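# Stack three bowed boards arch-up on marked rectangle

## Task

Pile all three curved boards on the rectangle outlined on the mat, one on top of another, with every board centred over the board beneath it and each laid with its concave face downward so it forms an arch. When finished, no other object on the table may be in contact with the pile, and the pile must hold by itself; anything that stays put only because a gripper is holding or propping it does not count.

## Robot and tools

Robot: two arms, left_arm and right_arm, each with six joints and a two-finger gripper. The names are labels only; they do not match the left or right side of any picture. Four cameras: cam_head_left, cam_head_right, cam_left_wrist, cam_right_wrist, each 896x504 pixels.

Frame: all reported hand poses use one scene frame. Its origin sits on the table surface midway between the arms, +z is up, +x reaches out across the table, and left_arm is mounted toward +y. Positions are in metres and orientations are quaternions in w,x,y,z order. The printed hand position is approximate and gets worse the farther the arm reaches. On a gripper, the fingers extend along its local +z and close along its local y; the reported point lies between the finger pads, roughly 1 cm short of the tips.

Tool execute_actions, argument actions: a list holding zero or one item. Empty list: nothing new is commanded and the current state plus pictures come back. An action item is {"rows": [...], "steps": n} with n from 10 to 15 (15 if omitted). Each row is a single flat list of 14 numbers covering both arms, always all 14 even if one arm stays still: left_arm waist, shoulder, elbow, wrist pitch, wrist yaw, wrist roll, opening, then the same seven for right_arm. The joint values are absolute target angles in radians (not offsets), in the same form the Joint positions line prints. One row is used per control step of 1/30 s; if rows run out, the final row keeps being used. A wait item is {"steps": n} with n up to 300; it commands nothing and returns after that many steps counted from the previous result. Optional pictures: true attaches camera images; otherwise images come only with an empty list.

Joint ranges per arm, in column order: waist -2.618 to 3.054, shoulder 0.000 to 3.142, elbow 0.000 to 3.142, wrist pitch -1.571 to 1.571, wrist yaw -1.571 to 1.571, wrist roll -2.094 to 2.094. Actual ends may differ by up to 0.036 rad either way. A call is rejected, and nothing is sent, if any target sits more than 0.036 rad beyond a stated end and is also farther out than that joint's last reported angle. Targets past a real end are clipped there, and the result then notes "joint sent to its limit" (possibly about an earlier action still running). Missing that note does not prove more travel is available.

Opening: an absolute value from -1 (closed) to +1 (fully open, a 0.094 m pad gap). grip_measured reports the actual finger opening on this same scale; each gripper has its own fixed error of about 1 mm. To hold something, command a value below grip_measured: roughly 0.03 lower gives a firm grip, a smaller difference a lighter one. Pads push up to about 50-62 N, less on very thin parts, with a brief spike on contact.

Motion limits: every step, each joint target is held within a set distance of the joint's measured angle (waist 0.202, shoulder 0.258, elbow 0.238, wrist pitch 0.573, wrist yaw and roll 0.522 rad), and if the targets would shift the hand over 70 mm from where it is, the whole arm's targets are pulled back proportionally. So large moves need several calls. The arms keep heading for the last target while you think or wait, until everything has nearly stopped or a step is HELD; after that only a new action moves them on. Fingers already in motion finish moving.

Timing: the simulation runs during your replies. Each result is sampled 10 steps before its action finishes; those last steps play out afterward, before the next action begins.

Result lines: the state line gives each arm's end_effector_position and end_effector_quat_wxyz. Joint positions and Joint velocities list, per arm, the six joints (rad, rad/s) and then the pad gap (m, m/s). Joint torques follow the joint order without the gripper; they include gravity and friction, have per-arm offset and scale and noise, so treat them only as rough hints of contact. "joint command not followed" means a clearance check altered or blocked some joint targets; the rest of the row still ran. HELD marks steps where your row was partly or wholly not sent. MOTOR HOT appears at 75 °C; at 90 °C the hot arm is halted for 10 s, and at 100 °C its motors and gripper go limp and the arm drops. These appear as OVER-TEMPERATURE FAULT lines. Holding loads for long builds heat.

Tool zoom_image: camera (one of the four names) and region [x0, y0, x1, y1] in that camera's pixels, top-left origin, at most 504x504; returns a closer view of its latest image. Intrinsics for projecting: cam_head_left fx=fy=412.787, cx 448.15, cy 249.211; cam_head_right 410.756, 447.678, 249.746; cam_left_wrist 501.175, 445.599, 251.668; cam_right_wrist 500.641, 448.05, 250.495; the head cameras have strong radial distortion.

Tool show_instructions: no arguments; shows the reference pictures for the scene.

Tool finished_scene: argument scene, the current scene number; ends that scene for good and grades it, so call it only when the pile is complete and released. Replying without any tool call ends everything.

Avoid: knocking or dropping boards off the table, slamming or dragging hard, letting the two arms collide or press on each other, and leaving a gripper touching the stack. Occasional outside tugs on held parts or nudges to loose parts can happen, so recheck before finishing. Smooth, short, purposeful motion is preferred.

Each tool is called after "Request:" as a command line: name --argument value for each argument, lists and objects as JSON in quotes; but a table of rows of numbers goes row by row, as --pt "numbers of a row", without its own name.

Reference images:

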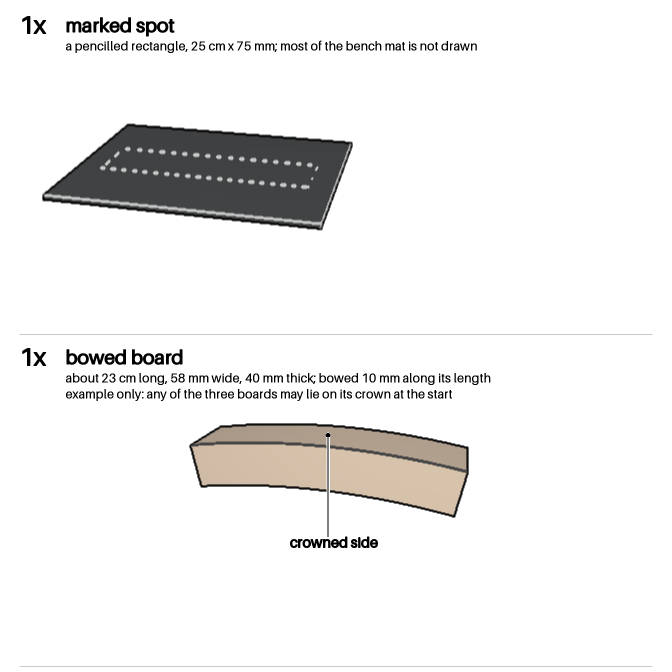

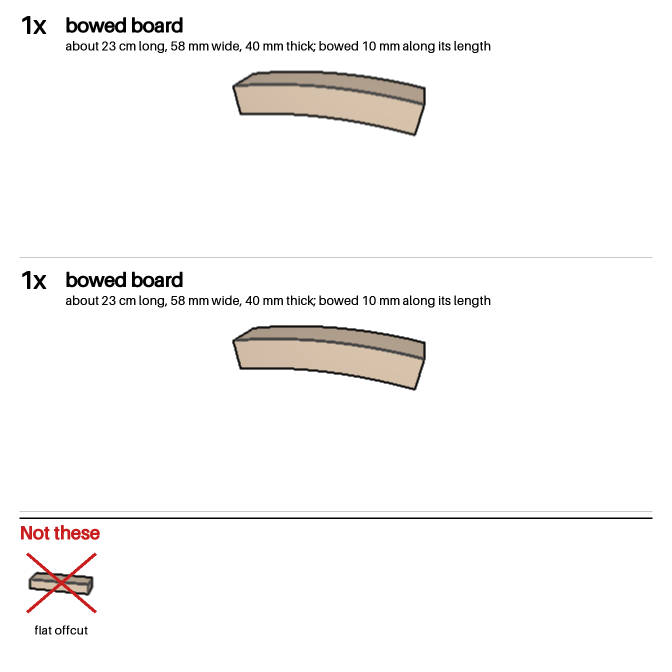

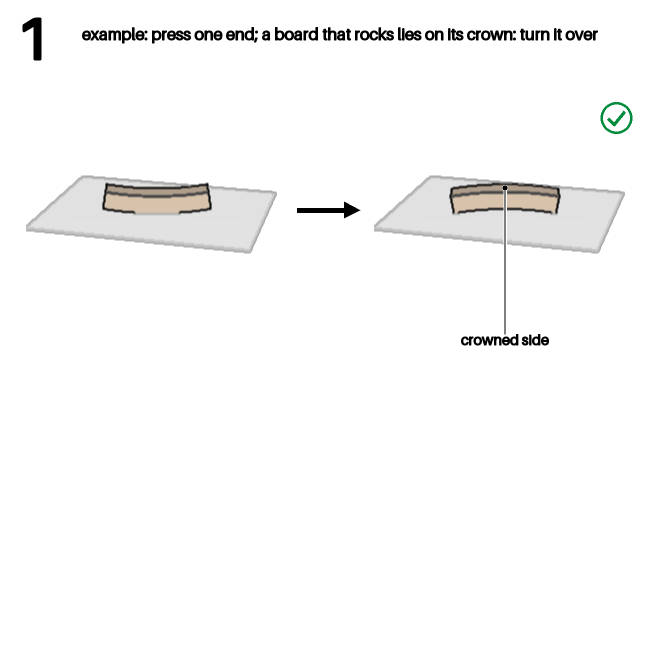

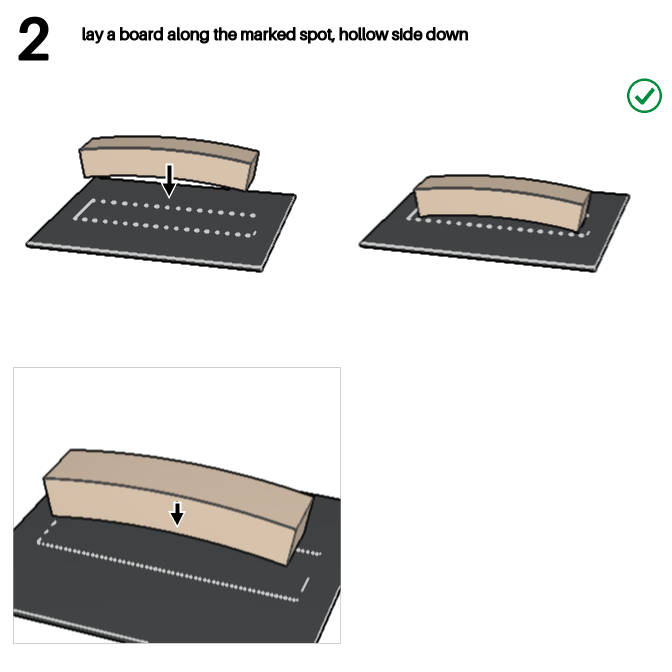

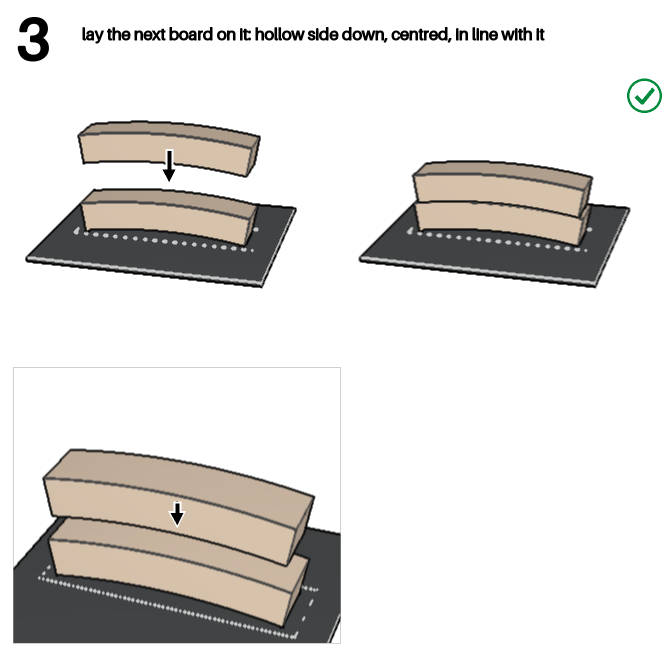

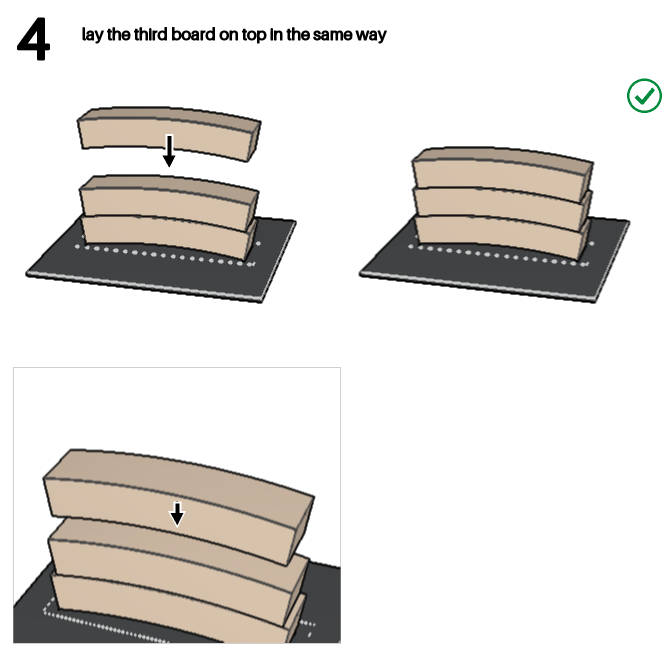

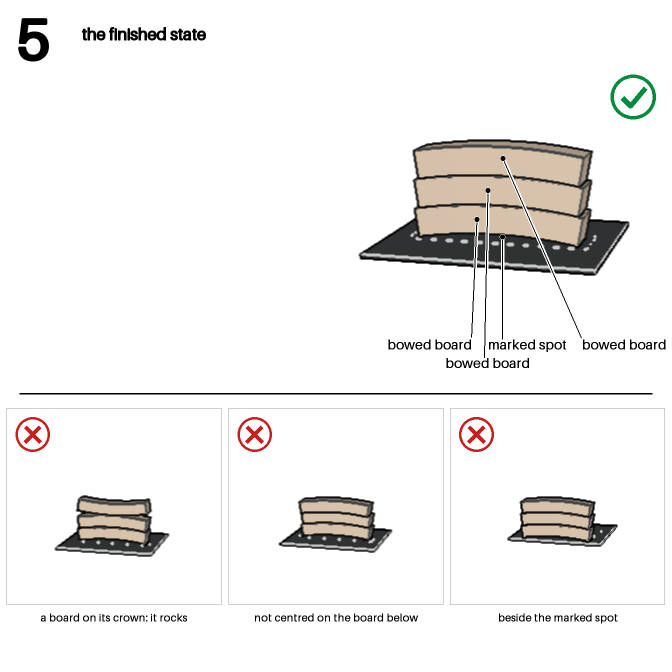

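## Session

I'll start by looking at the current state.

Request:
execute_actions --actions '[]'

Scene clock: 0.00 s of 8700.00 s.
left_arm: end_effector_position=(+0.0903, +0.4753, +0.1493) grip_measured=+1.000 end_effector_quat_wxyz=(+0.027, +0.963, -0.264, +0.053) | right_arm: end_effector_position=(+0.5921, -0.3049, +0.2317) grip_measured=+1.000 end_effector_quat_wxyz=(+0.386, -0.075, +0.719, +0.573)
Joint positions: left_arm=[ 1.224  1.135  1.048 -1.523  0.112 -1.441  0.094] | right_arm=[-0.415  2.454  2.101  0.089 -1.398  0.615  0.094]
Joint velocities: left_arm=[-0.002  0.012  0.007 -0.051 -0.066 -0.037  0.   ] | right_arm=[-0.002 -0.012  0.017 -0.037 -0.037 -0.022  0.   ]
Joint torques (N m, as the arm reports them, + toward a larger angle): no reading
Motor temperatures (°C, as the motors report them): left_arm=[26 28 28 27 29 28] | right_arm=[26 29 29 29 29 29]

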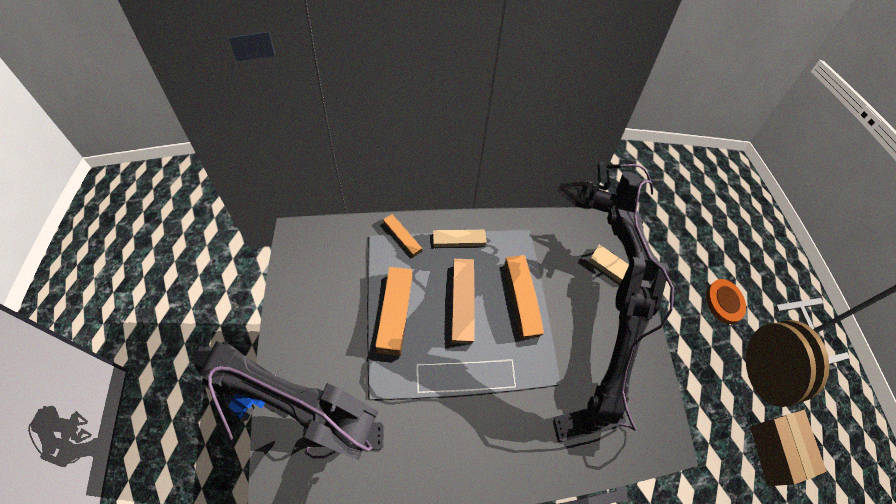

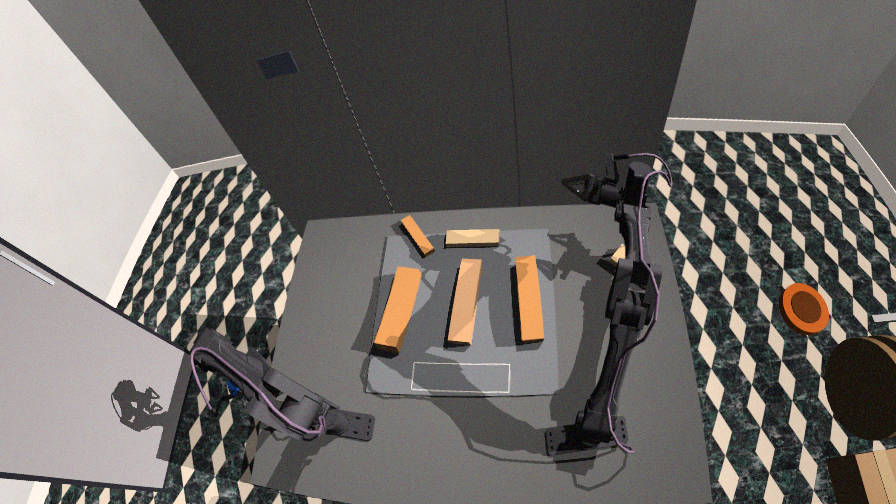

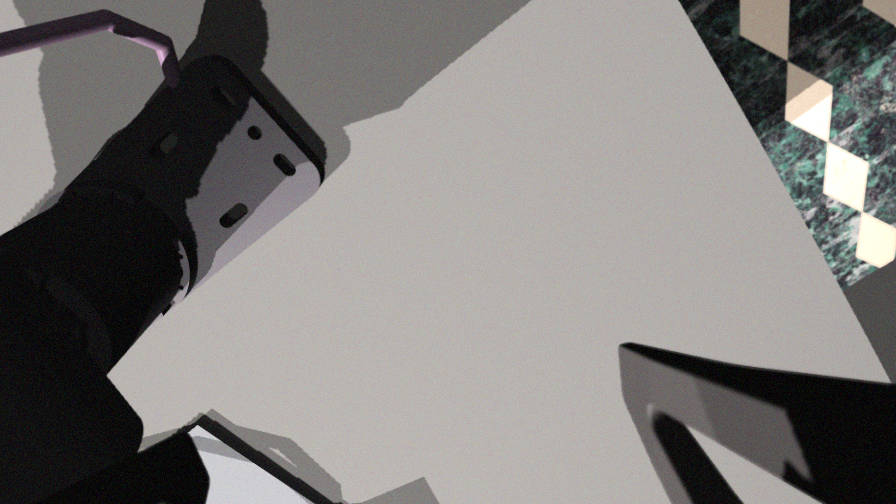

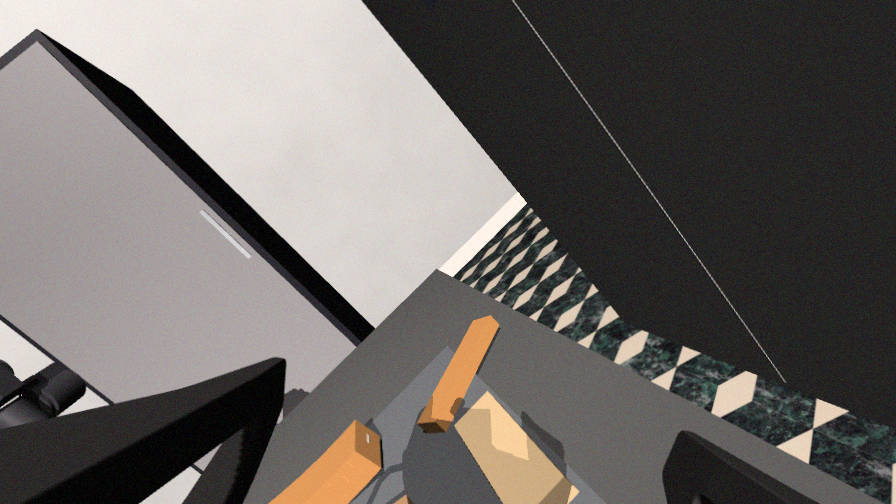

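Request:
zoom_image --camera "cam_head_left" --region '[340, 200, 640, 460]'

Request:
zoom_image --camera "cam_head_right" --region '[340, 200, 640, 460]'

Region (340, 200, 640, 460) of cam_head_left's 896x504 image, scaled by 1.680, with more detail than that image has; it fills the top 437 rows of this view, and the rest is white.

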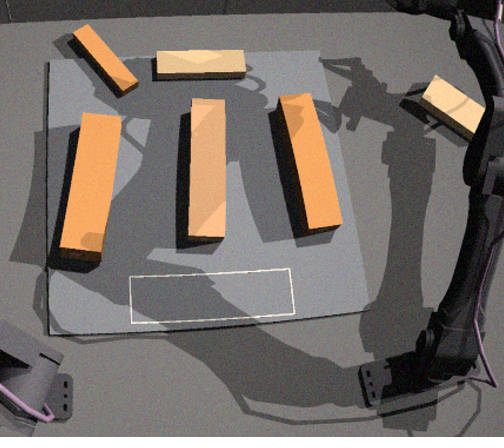

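Region (340, 200, 640, 460) of cam_head_right's 896x504 image, scaled by 1.680, with more detail than that image has; it fills the top 437 rows of this view, and the rest is white.

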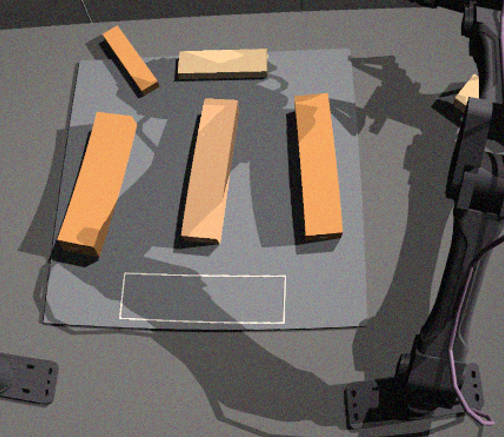

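Request:
zoom_image --camera "cam_head_left" --region '[360, 245, 480, 365]'

Request:
zoom_image --camera "cam_head_left" --region '[440, 245, 560, 365]'

Request:
zoom_image --camera "cam_head_right" --region '[360, 245, 490, 365]'

Request:
zoom_image --camera "cam_head_right" --region '[440, 245, 560, 365]'

Region (360, 245, 480, 365) of cam_head_left's 896x504 image, scaled by 4.200, with more detail than that image has.

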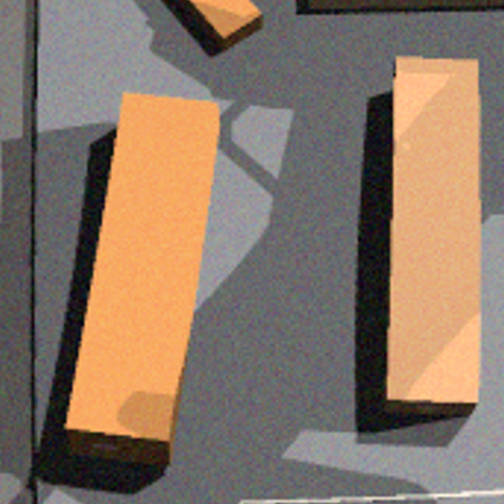

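Region (440, 245, 560, 365) of cam_head_left's 896x504 image, scaled by 4.200, with more detail than that image has.

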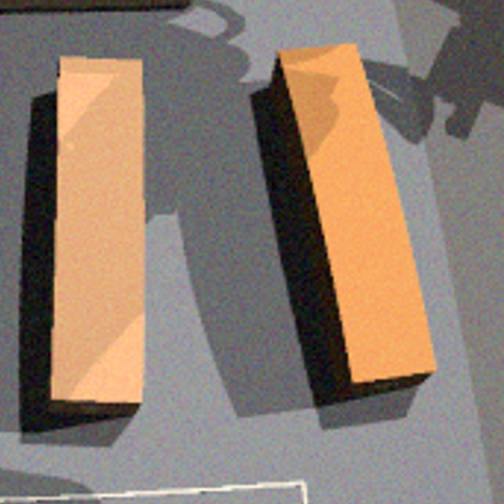

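Region (360, 245, 490, 365) of cam_head_right's 896x504 image, scaled by 3.877, with more detail than that image has; it fills the top 465 rows of this view, and the rest is white.

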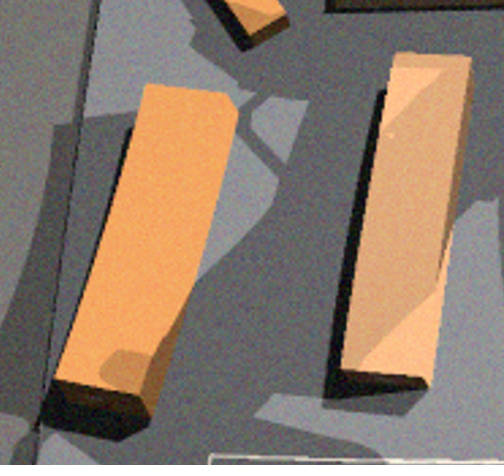

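Region (440, 245, 560, 365) of cam_head_right's 896x504 image, scaled by 4.200, with more detail than that image has.

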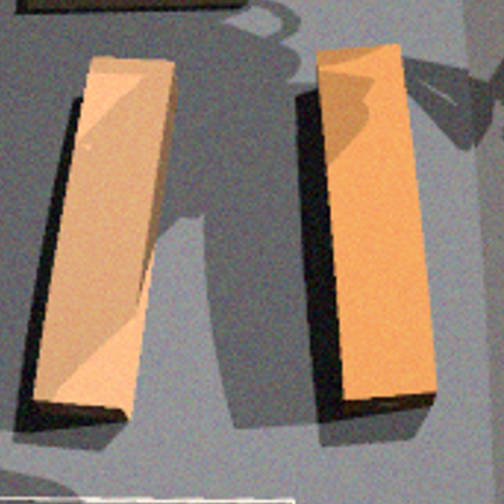

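Request:
execute_actions --actions '[{"rows": [[-0.389,1.927,1.816,-1.46,0,-0.26,1, 0.231,2.094,2.06,-0.4,0,0.27,1]], "steps": 15}]'

Scene clock: 11.90 s of 8700.00 s.
left_arm: end_effector_position=(+0.1566, +0.5208, +0.1667) grip_measured=+1.000 end_effector_quat_wxyz=(+0.026, +0.832, -0.554, +0.018) | right_arm: end_effector_position=(+0.6072, -0.2684, +0.2451) grip_measured=+1.000 end_effector_quat_wxyz=(+0.412, -0.027, +0.766, +0.493)
Joint positions: left_arm=[ 0.973  1.447  1.342 -1.516  0.04  -1.052  0.094] | right_arm=[-0.32   2.332  2.068 -0.136 -1.105  0.478  0.094]
Joint velocities: left_arm=[-1.487  2.147  1.941  0.256 -0.212  2.234  0.   ] | right_arm=[ 0.886 -0.926  0.002 -1.033  1.78  -0.535  0.   ]
Joint torques (N m, as the arm reports them, + toward a larger angle): left_arm=[-1.6  -5.04  7.09  0.13  0.09  0.02] | right_arm=[  2.07 -22.48   7.31   1.72  -0.44  -0.19]
Motor temperatures (°C, as the motors report them): left_arm=[26 28 29 27 29 28] | right_arm=[26 39 31 30 29 29]
Steps of this call (steps 1 to 90: nothing new was sent; then 8.73 s passed at rest; steps 91 to 95: the first 5 steps of this action). Readings (joint positions):
91: left_arm=[1.197 1.163 1.075 -1.543 0.089 -1.375] | right_arm=[-0.407 2.439 2.097 0.049 -1.352 0.585]
92: left_arm=[1.137 1.225 1.138 -1.552 0.070 -1.290] | right_arm=[-0.395 2.417 2.083 -0.010 -1.286 0.553]
94: left_arm=[1.025 1.372 1.276 -1.528 0.048 -1.131] | right_arm=[-0.350 2.363 2.070 -0.101 -1.164 0.500]
95: the state above

Request:
execute_actions --actions '[{"rows": [[-0.389,1.927,1.816,-1.46,0,-0.26,1, 0.231,2.094,2.06,-1.536,0,0.27,1]], "steps": 15}]'

Request:
execute_actions --actions '[{"steps": 30}]' --pictures true

Scene clock: 12.50 s of 8700.00 s.
left_arm: end_effector_position=(+0.3761, +0.2938, +0.1270) grip_measured=+1.000 end_effector_quat_wxyz=(-0.017, -0.076, +0.997, +0.004) | right_arm: end_effector_position=(+0.5409, -0.0607, +0.2536) grip_measured=+1.000 end_effector_quat_wxyz=(+0.406, -0.058, +0.893, +0.184)
Joint positions: left_arm=[-0.088  1.97   1.783 -1.419  0.    -0.301  0.094] | right_arm=[ 0.274  2.087  2.068 -0.63  -0.098  0.287  0.094]
Joint velocities: left_arm=[-1.834 -0.017 -0.007  0.007  0.007  0.168  0.   ] | right_arm=[-0.286  0.002 -0.002 -2.     0.403  0.007  0.   ]
Joint torques (N m, as the arm reports them, + toward a larger angle): left_arm=[ -0.76 -13.8    9.03  -0.39  -0.02   0.11] | right_arm=[ -0.46 -14.45   7.25   1.65  -0.03  -0.11]
Motor temperatures (°C, as the motors report them): left_arm=[26 29 29 27 29 28] | right_arm=[26 39 31 30 29 29]
Steps of this call (steps 1 to 10: the last 10 steps of your previous action; steps 11 to 13: the robot went on to your last target; steps 14 to 18: the first 5 steps of this action). Readings (joint positions):
14: left_arm=[0.174 1.970 1.779 -1.419 0.001 -0.337] | right_arm=[0.307 2.086 2.068 -0.378 -0.156 0.289]
15: left_arm=[0.109 1.970 1.781 -1.419 0.001 -0.325] | right_arm=[0.302 2.085 2.068 -0.437 -0.141 0.288]
17: left_arm=[-0.022 1.970 1.783 -1.419 0.000 -0.308] | right_arm=[0.285 2.086 2.068 -0.562 -0.112 0.288]
18: the state above

Scene clock: 13.50 s of 8700.00 s.
left_arm: end_effector_position=(+0.3363, +0.1902, +0.1323) grip_measured=+1.000 end_effector_quat_wxyz=(-0.024, +0.091, +0.996, +0.006) | right_arm: end_effector_position=(+0.3749, -0.1585, +0.1550) grip_measured=+1.000 end_effector_quat_wxyz=(+0.013, -0.026, +1.000, +0.008)
Joint positions: left_arm=[-0.392  1.956  1.783 -1.448  0.006 -0.271  0.094] | right_arm=[ 0.236  2.088  2.068 -1.522 -0.007  0.278  0.094]
Joint velocities: left_arm=[ 0.012  0.002  0.007 -0.022  0.022  0.007  0.   ] | right_arm=[ 0.007  0.007  0.007 -0.066 -0.007 -0.037  0.   ]
Joint torques (N m, as the arm reports them, + toward a larger angle): left_arm=[  0.25 -12.85   9.18  -0.15  -0.05   0.11] | right_arm=[ -0.34 -12.7    5.66   0.19   0.07  -0.1 ]
Motor temperatures (°C, as the motors report them): left_arm=[26 29 29 27 29 28] | right_arm=[26 39 31 30 29 29]
Kept back: nothing.
Steps of this call (steps 1 to 10: the last 10 steps of your previous action; steps 11 to 30: the robot went on to your last target). Readings (joint positions):
1: left_arm=[-0.153 1.970 1.783 -1.419 0.000 -0.296] | right_arm=[0.265 2.088 2.068 -0.700 -0.086 0.287]
2: left_arm=[-0.219 1.970 1.783 -1.419 0.000 -0.292] | right_arm=[0.256 2.088 2.068 -0.772 -0.074 0.286]
4: left_arm=[-0.342 1.970 1.783 -1.419 0.003 -0.284] | right_arm=[0.243 2.088 2.068 -0.918 -0.054 0.286]
8: left_arm=[-0.435 1.965 1.783 -1.432 0.019 -0.274] | right_arm=[0.236 2.088 2.068 -1.218 -0.028 0.284]
30: the state above

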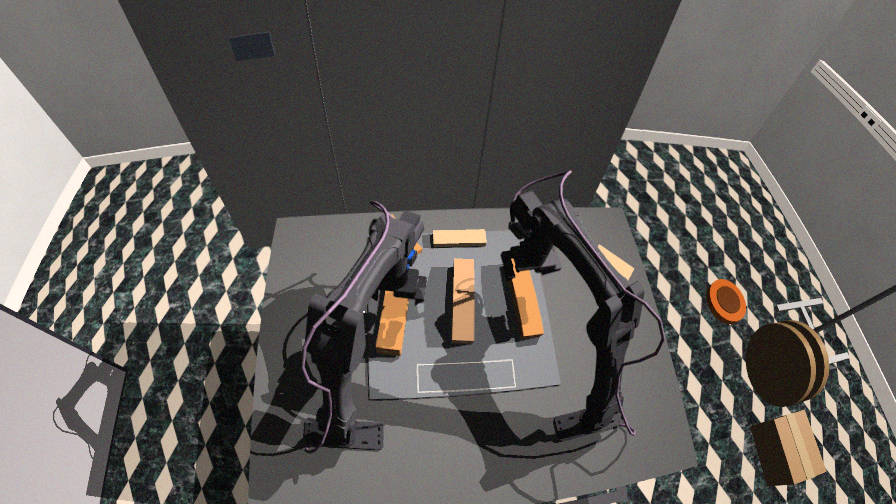

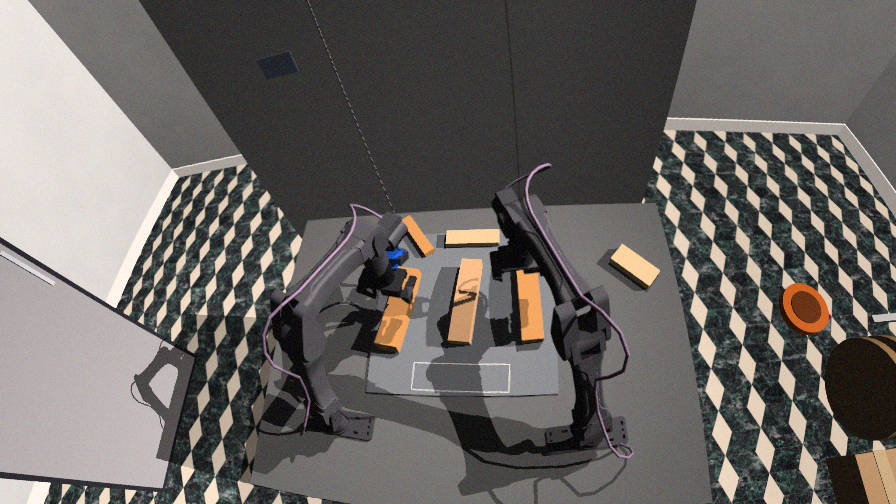

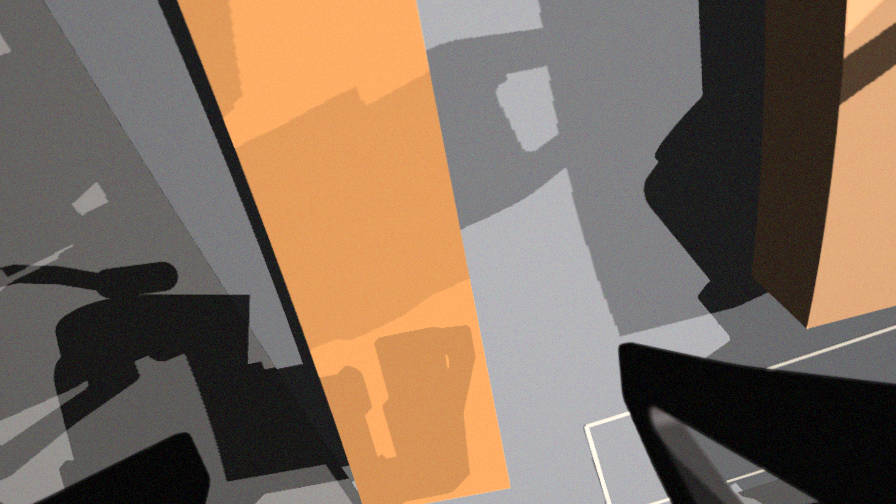

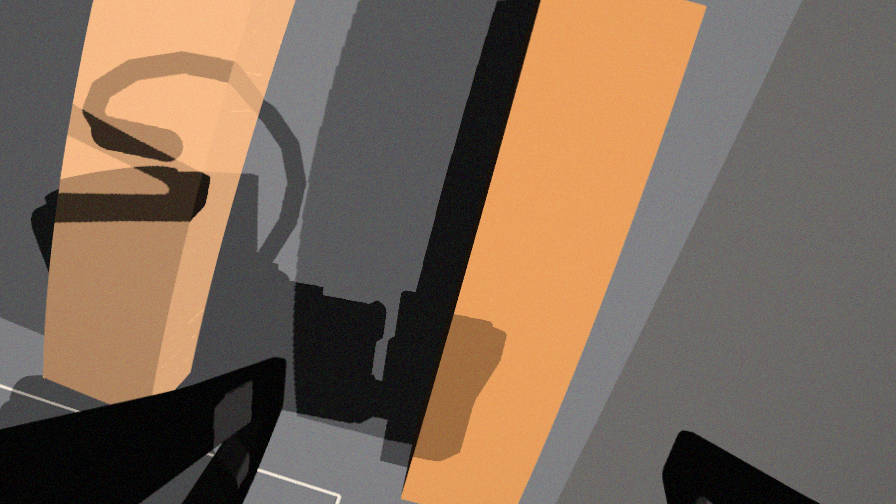

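Request:
zoom_image --camera "cam_right_wrist" --region '[200, 340, 704, 504]'

Request:
zoom_image --camera "cam_right_wrist" --region '[480, 0, 780, 150]'

Region (200, 340, 704, 504) of cam_right_wrist's 896x504 image, scaled by 1.000; it fills the top 164 rows of this view, and the rest is white.

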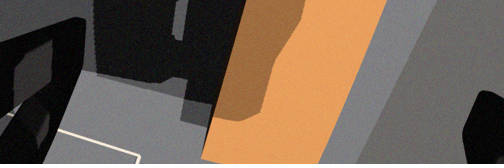

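Region (480, 0, 780, 150) of cam_right_wrist's 896x504 image, scaled by 1.680, with more detail than that image has.

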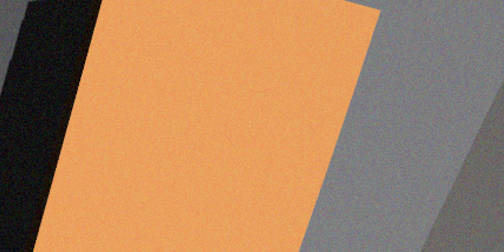

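Request:
execute_actions --actions '[{"rows": [[0.461,1.9,1.78,-1.45,0.5,1.57,1, 0.970,1.856,1.760,-1.475,0,1.064,1]], "steps": 15}]'

Request:
execute_actions --actions '[{"rows": [[0.461,1.8,1.4,-1.15,1.3,1.57,1, 0.970,1.856,1.760,-1.475,0,1.064,1]], "steps": 15}]'

Request:
execute_actions --actions '[{"rows": [[0.461,1.668,0.725,-0.627,1.3,1.57,1, 0.970,1.856,1.760,-1.475,0,1.064,1]], "steps": 15}]'

Request:
execute_actions --actions '[{"steps": 25}]' --pictures true

Scene clock: 23.80 s of 8700.00 s.
left_arm: end_effector_position=(+0.3518, +0.2128, +0.1477) grip_measured=+1.000 end_effector_quat_wxyz=(-0.018, +0.201, +0.965, -0.168) | right_arm: end_effector_position=(+0.3083, -0.1181, +0.1533) grip_measured=+1.000 end_effector_quat_wxyz=(-0.001, +0.072, +0.997, -0.007)
Joint positions: left_arm=[-0.157  1.94   1.783 -1.448  0.339  0.199  0.094] | right_arm=[ 0.412  1.928  1.829 -1.483  0.011  0.651  0.094]
Joint velocities: left_arm=[ 1.912 -0.105 -0.007  0.022  1.033  2.791  0.   ] | right_arm=[ 1.643 -0.725 -0.784 -0.095 -0.051  2.366  0.   ]
Joint torques (N m, as the arm reports them, + toward a larger angle): left_arm=[  1.68 -13.19   6.28  -0.04   0.09   0.05] | right_arm=[  1.7  -13.1    5.72   0.35  -0.08   0.  ]
Motor temperatures (°C, as the motors report them): left_arm=[26 32 30 27 29 28] | right_arm=[26 38 31 30 29 29]
Steps of this call (steps 1 to 15: the robot went on to your last target; steps 16 to 90: nothing new was sent; then 7.13 s passed at rest; steps 91 to 95: the first 5 steps of this action). Readings (joint positions):
91: left_arm=[-0.372 1.954 1.783 -1.448 0.078 -0.195] | right_arm=[0.248 2.066 2.034 -1.499 -0.001 0.334]
92: left_arm=[-0.336 1.952 1.783 -1.449 0.174 -0.095] | right_arm=[0.271 2.029 1.970 -1.480 0.008 0.410]
94: left_arm=[-0.223 1.944 1.783 -1.448 0.298 0.101] | right_arm=[0.356 1.955 1.863 -1.481 0.011 0.567]
95: the state above

Scene clock: 24.30 s of 8700.00 s.
left_arm: end_effector_position=(+0.3703, +0.3559, +0.1631) grip_measured=+1.000 end_effector_quat_wxyz=(+0.337, +0.429, +0.792, -0.272) | right_arm: end_effector_position=(+0.1559, +0.0194, +0.1569) grip_measured=+1.000 end_effector_quat_wxyz=(-0.008, -0.019, +1.000, +0.005)
Joint positions: left_arm=[ 0.484  1.816  1.456 -1.244  0.896  1.433  0.094] | right_arm=[ 0.984  1.881  1.781 -1.469 -0.018  1.039  0.094]
Joint velocities: left_arm=[-0.427 -0.027 -1.219  0.168  2.586  0.872  0.   ] | right_arm=[-0.183  0.012  0.007 -0.007  0.066  0.125  0.   ]
Joint torques (N m, as the arm reports them, + toward a larger angle): left_arm=[  0.13 -10.03   8.17   0.88   0.52   0.06] | right_arm=[ -0.08 -13.4    4.66   0.21   0.05   0.06]
Motor temperatures (°C, as the motors report them): left_arm=[26 32 30 27 29 28] | right_arm=[26 38 31 30 29 29]
Steps of this call (steps 1 to 10: the last 10 steps of your previous action; steps 11 to 15: the first 5 steps of this action). Readings (joint positions):
11: left_arm=[0.511 1.915 1.739 -1.378 0.523 1.246] | right_arm=[1.010 1.881 1.781 -1.469 -0.024 1.016]
12: left_arm=[0.516 1.878 1.657 -1.309 0.615 1.309] | right_arm=[1.008 1.881 1.781 -1.469 -0.024 1.023]
14: left_arm=[0.498 1.824 1.507 -1.252 0.805 1.400] | right_arm=[0.991 1.881 1.781 -1.469 -0.021 1.035]
15: the state above

Scene clock: 24.80 s of 8700.00 s.
left_arm: end_effector_position=(+0.3539, +0.3058, +0.1631) grip_measured=+1.000 end_effector_quat_wxyz=(+0.524, +0.475, +0.648, -0.284) | right_arm: end_effector_position=(+0.1597, +0.0174, +0.1568) grip_measured=+1.000 end_effector_quat_wxyz=(-0.005, -0.006, +1.000, +0.004)
Joint positions: left_arm=[ 0.458  1.674  1.039 -0.794  1.273  1.556  0.094] | right_arm=[ 0.975  1.881  1.781 -1.469 -0.012  1.055  0.094]
Joint velocities: left_arm=[-0.007 -0.374 -2.205  1.209  0.139  0.022  0.   ] | right_arm=[-0.007 -0.002 -0.007 -0.022  0.007 -0.022  0.   ]
Joint torques (N m, as the arm reports them, + toward a larger angle): left_arm=[ 0.19 -5.77  4.47  0.04  0.51  0.06] | right_arm=[ -0.33 -13.36   4.72   0.21   0.11   0.07]
Motor temperatures (°C, as the motors report them): left_arm=[26 32 30 27 29 28] | right_arm=[26 38 31 30 29 29]
Steps of this call (steps 1 to 10: the last 10 steps of your previous action; steps 11 to 15: the first 5 steps of this action). Readings (joint positions):
11: left_arm=[0.458 1.799 1.352 -1.081 1.251 1.548] | right_arm=[0.975 1.881 1.781 -1.469 -0.012 1.055]
12: left_arm=[0.458 1.758 1.274 -0.971 1.256 1.551] | right_arm=[0.975 1.881 1.781 -1.469 -0.012 1.055]
14: left_arm=[0.458 1.691 1.116 -0.840 1.268 1.555] | right_arm=[0.975 1.881 1.781 -1.469 -0.012 1.055]
15: the state above

Scene clock: 25.63 s of 8700.00 s.
left_arm: end_effector_position=(+0.2919, +0.2798, +0.0877) grip_measured=+1.000 end_effector_quat_wxyz=(+0.482, +0.429, +0.680, -0.348) | right_arm: end_effector_position=(+0.1597, +0.0174, +0.1568) grip_measured=+1.000 end_effector_quat_wxyz=(-0.005, -0.006, +1.000, +0.004)
Joint positions: left_arm=[ 0.458  1.687  0.703 -0.636  1.273  1.56   0.094] | right_arm=[ 0.975  1.881  1.781 -1.469 -0.012  1.056  0.094]
Joint velocities: left_arm=[ 0.007 -0.002  0.007  0.007 -0.007  0.051  0.   ] | right_arm=[-0.007  0.007  0.017 -0.081 -0.037  0.037  0.   ]
Joint torques (N m, as the arm reports them, + toward a larger angle): left_arm=[ 0.25 -7.87  6.98  0.11  0.7   0.08] | right_arm=[ -0.32 -13.31   4.68   0.22   0.1    0.07]
Motor temperatures (°C, as the motors report them): left_arm=[26 32 30 27 29 28] | right_arm=[26 38 31 30 29 29]
Kept back: nothing.
Steps of this call (steps 1 to 10: the last 10 steps of your previous action; steps 11 to 25: the robot went on to your last target). Readings (joint positions):
1: left_arm=[0.458 1.668 0.962 -0.756 1.277 1.558] | right_arm=[0.975 1.881 1.781 -1.469 -0.012 1.055]
2: left_arm=[0.458 1.668 0.882 -0.723 1.278 1.558] | right_arm=[0.975 1.881 1.781 -1.469 -0.012 1.056]
4: left_arm=[0.458 1.678 0.754 -0.705 1.271 1.560] | right_arm=[0.975 1.881 1.781 -1.469 -0.012 1.056]
8: left_arm=[0.458 1.687 0.703 -0.686 1.269 1.560] | right_arm=[0.975 1.881 1.781 -1.469 -0.012 1.056]
25: the state above

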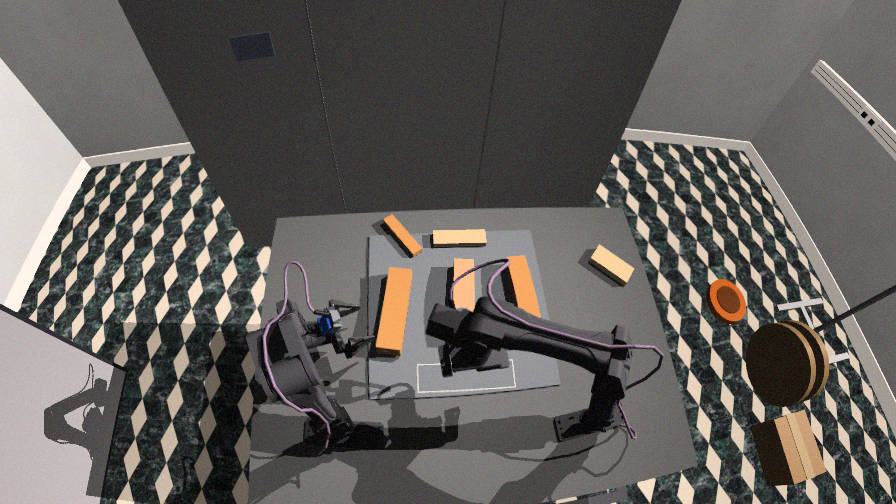

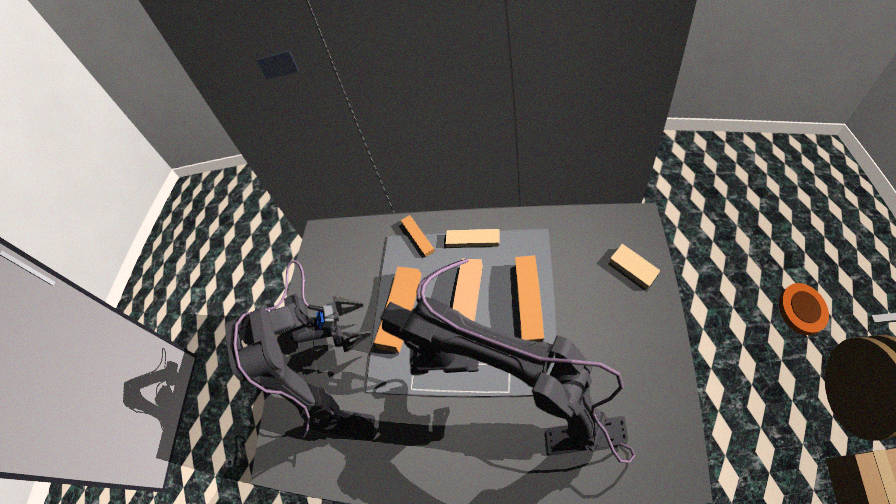

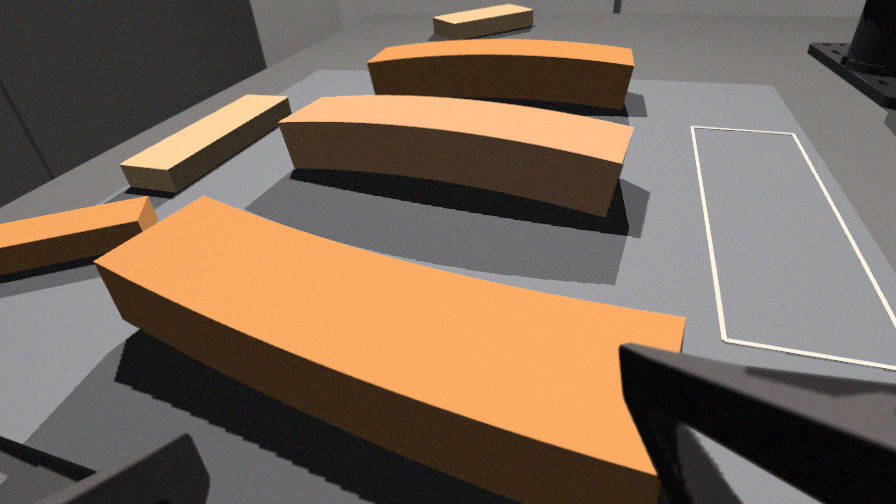

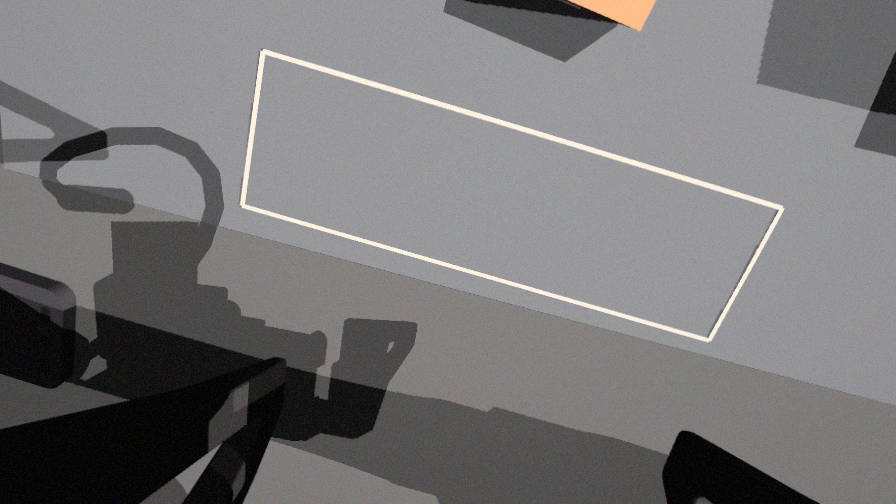

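Request:
zoom_image --camera "cam_right_wrist" --region '[220, 30, 320, 230]'

Request:
zoom_image --camera "cam_right_wrist" --region '[680, 180, 800, 360]'

Region (220, 30, 320, 230) of cam_right_wrist's 896x504 image, scaled by 2.520, with more detail than that image has.

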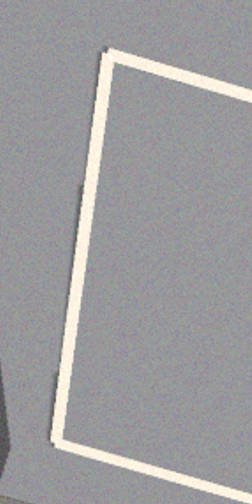

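Region (680, 180, 800, 360) of cam_right_wrist's 896x504 image, scaled by 2.800, with more detail than that image has.

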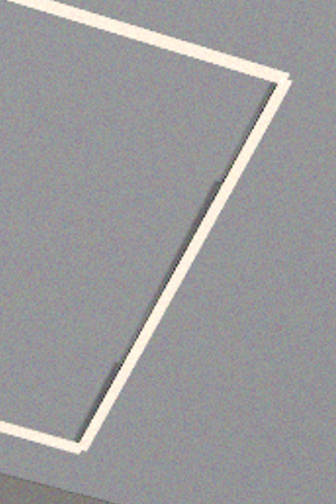

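Request:
execute_actions --actions '[{"rows": [[0.461,1.668,0.725,-0.627,1.3,1.57,1, 0.970,1.856,1.760,-1.475,0,-2.06,1]], "steps": 15}]'

Request:
execute_actions --actions '[{"steps": 40}]' --pictures true

Scene clock: 29.00 s of 8700.00 s.
left_arm: end_effector_position=(+0.2921, +0.2799, +0.0877) grip_measured=+1.000 end_effector_quat_wxyz=(+0.482, +0.429, +0.680, -0.348) | right_arm: end_effector_position=(+0.1599, +0.0171, +0.1568) grip_measured=+1.000 end_effector_quat_wxyz=(-0.003, -0.238, +0.971, +0.004)
Joint positions: left_arm=[ 0.458  1.687  0.703 -0.634  1.273  1.56   0.094] | right_arm=[ 0.975  1.881  1.781 -1.47  -0.01   0.587  0.094]
Joint velocities: left_arm=[ 0.012 -0.002  0.007  0.037 -0.037 -0.081  0.   ] | right_arm=[-0.002  0.002 -0.012 -0.081  0.022 -2.894  0.   ]
Joint torques (N m, as the arm reports them, + toward a larger angle): left_arm=[ 0.15 -7.9   7.07  0.15  0.69  0.1 ] | right_arm=[ -0.32 -13.38   4.68   0.2    0.08  -0.02]
Motor temperatures (°C, as the motors report them): left_arm=[26 31 30 27 30 28] | right_arm=[26 38 31 30 29 29]
Steps of this call (steps 1 to 15: the robot went on to your last target; steps 16 to 90: nothing new was sent; then 0.20 s passed at rest; steps 91 to 95: the first 5 steps of this action). Readings (joint positions):
91: left_arm=[0.458 1.687 0.703 -0.634 1.273 1.560] | right_arm=[0.975 1.881 1.781 -1.470 -0.012 0.981]
92: left_arm=[0.458 1.687 0.703 -0.634 1.273 1.560] | right_arm=[0.975 1.881 1.781 -1.470 -0.011 0.881]
94: left_arm=[0.458 1.687 0.703 -0.634 1.273 1.560] | right_arm=[0.975 1.881 1.781 -1.470 -0.011 0.685]
95: the state above

Scene clock: 30.33 s of 8700.00 s.
left_arm: end_effector_position=(+0.2921, +0.2799, +0.0877) grip_measured=+1.000 end_effector_quat_wxyz=(+0.482, +0.429, +0.680, -0.348) | right_arm: end_effector_position=(+0.1617, +0.0161, +0.1568) grip_measured=+1.000 end_effector_quat_wxyz=(-0.000, +1.000, -0.015, +0.001)
Joint positions: left_arm=[ 0.458  1.687  0.703 -0.634  1.273  1.56   0.094] | right_arm=[ 0.975  1.881  1.781 -1.47   0.001 -2.043  0.094]
Joint velocities: left_arm=[-0.002 -0.002 -0.012  0.022 -0.051  0.037  0.   ] | right_arm=[-0.017  0.012  0.022  0.007 -0.007 -0.066  0.   ]
Joint torques (N m, as the arm reports them, + toward a larger angle): left_arm=[ 0.24 -8.04  6.94  0.14  0.7   0.09] | right_arm=[ -0.34 -13.39   4.7    0.21  -0.01  -0.09]
Motor temperatures (°C, as the motors report them): left_arm=[26 31 30 27 30 28] | right_arm=[26 38 31 29 29 29]
Kept back: nothing.
Steps of this call (steps 1 to 10: the last 10 steps of your previous action; steps 11 to 40: the robot went on to your last target). Readings (joint positions):
1: left_arm=[0.458 1.687 0.703 -0.634 1.273 1.560] | right_arm=[0.975 1.881 1.781 -1.470 -0.010 0.488]
2: left_arm=[0.458 1.687 0.703 -0.634 1.273 1.560] | right_arm=[0.975 1.881 1.781 -1.470 -0.010 0.390]
4: left_arm=[0.458 1.687 0.703 -0.634 1.273 1.560] | right_arm=[0.975 1.881 1.781 -1.470 -0.009 0.193]
8: left_arm=[0.458 1.687 0.703 -0.634 1.273 1.560] | right_arm=[0.975 1.881 1.781 -1.470 -0.007 -0.200]
40: the state above

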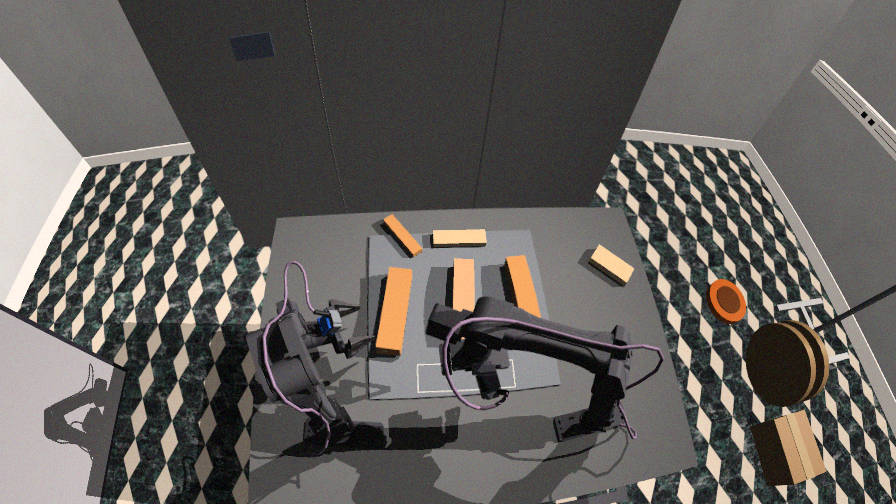

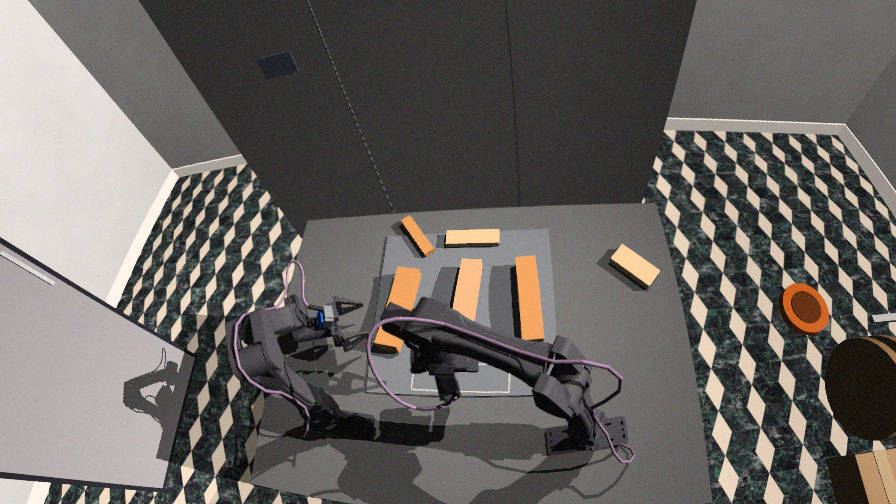

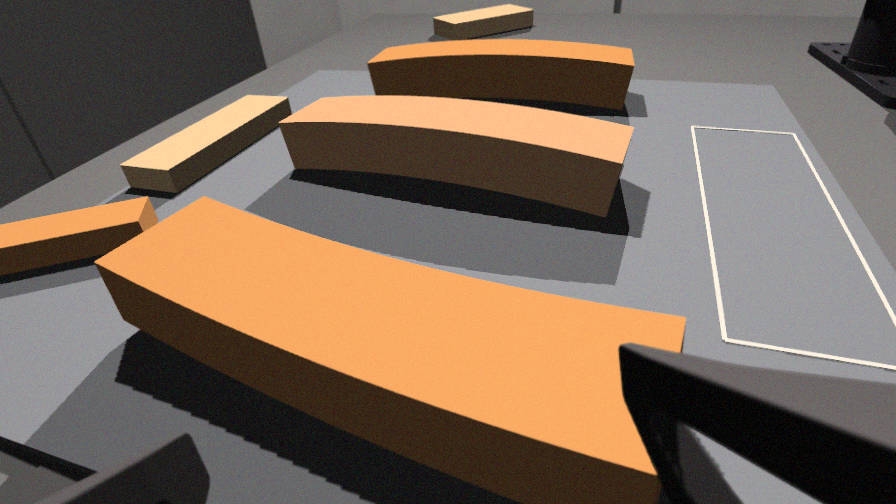

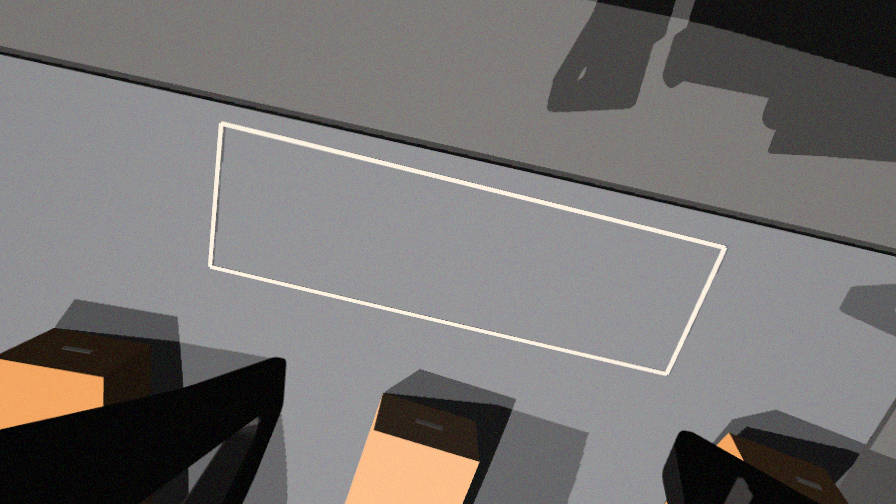

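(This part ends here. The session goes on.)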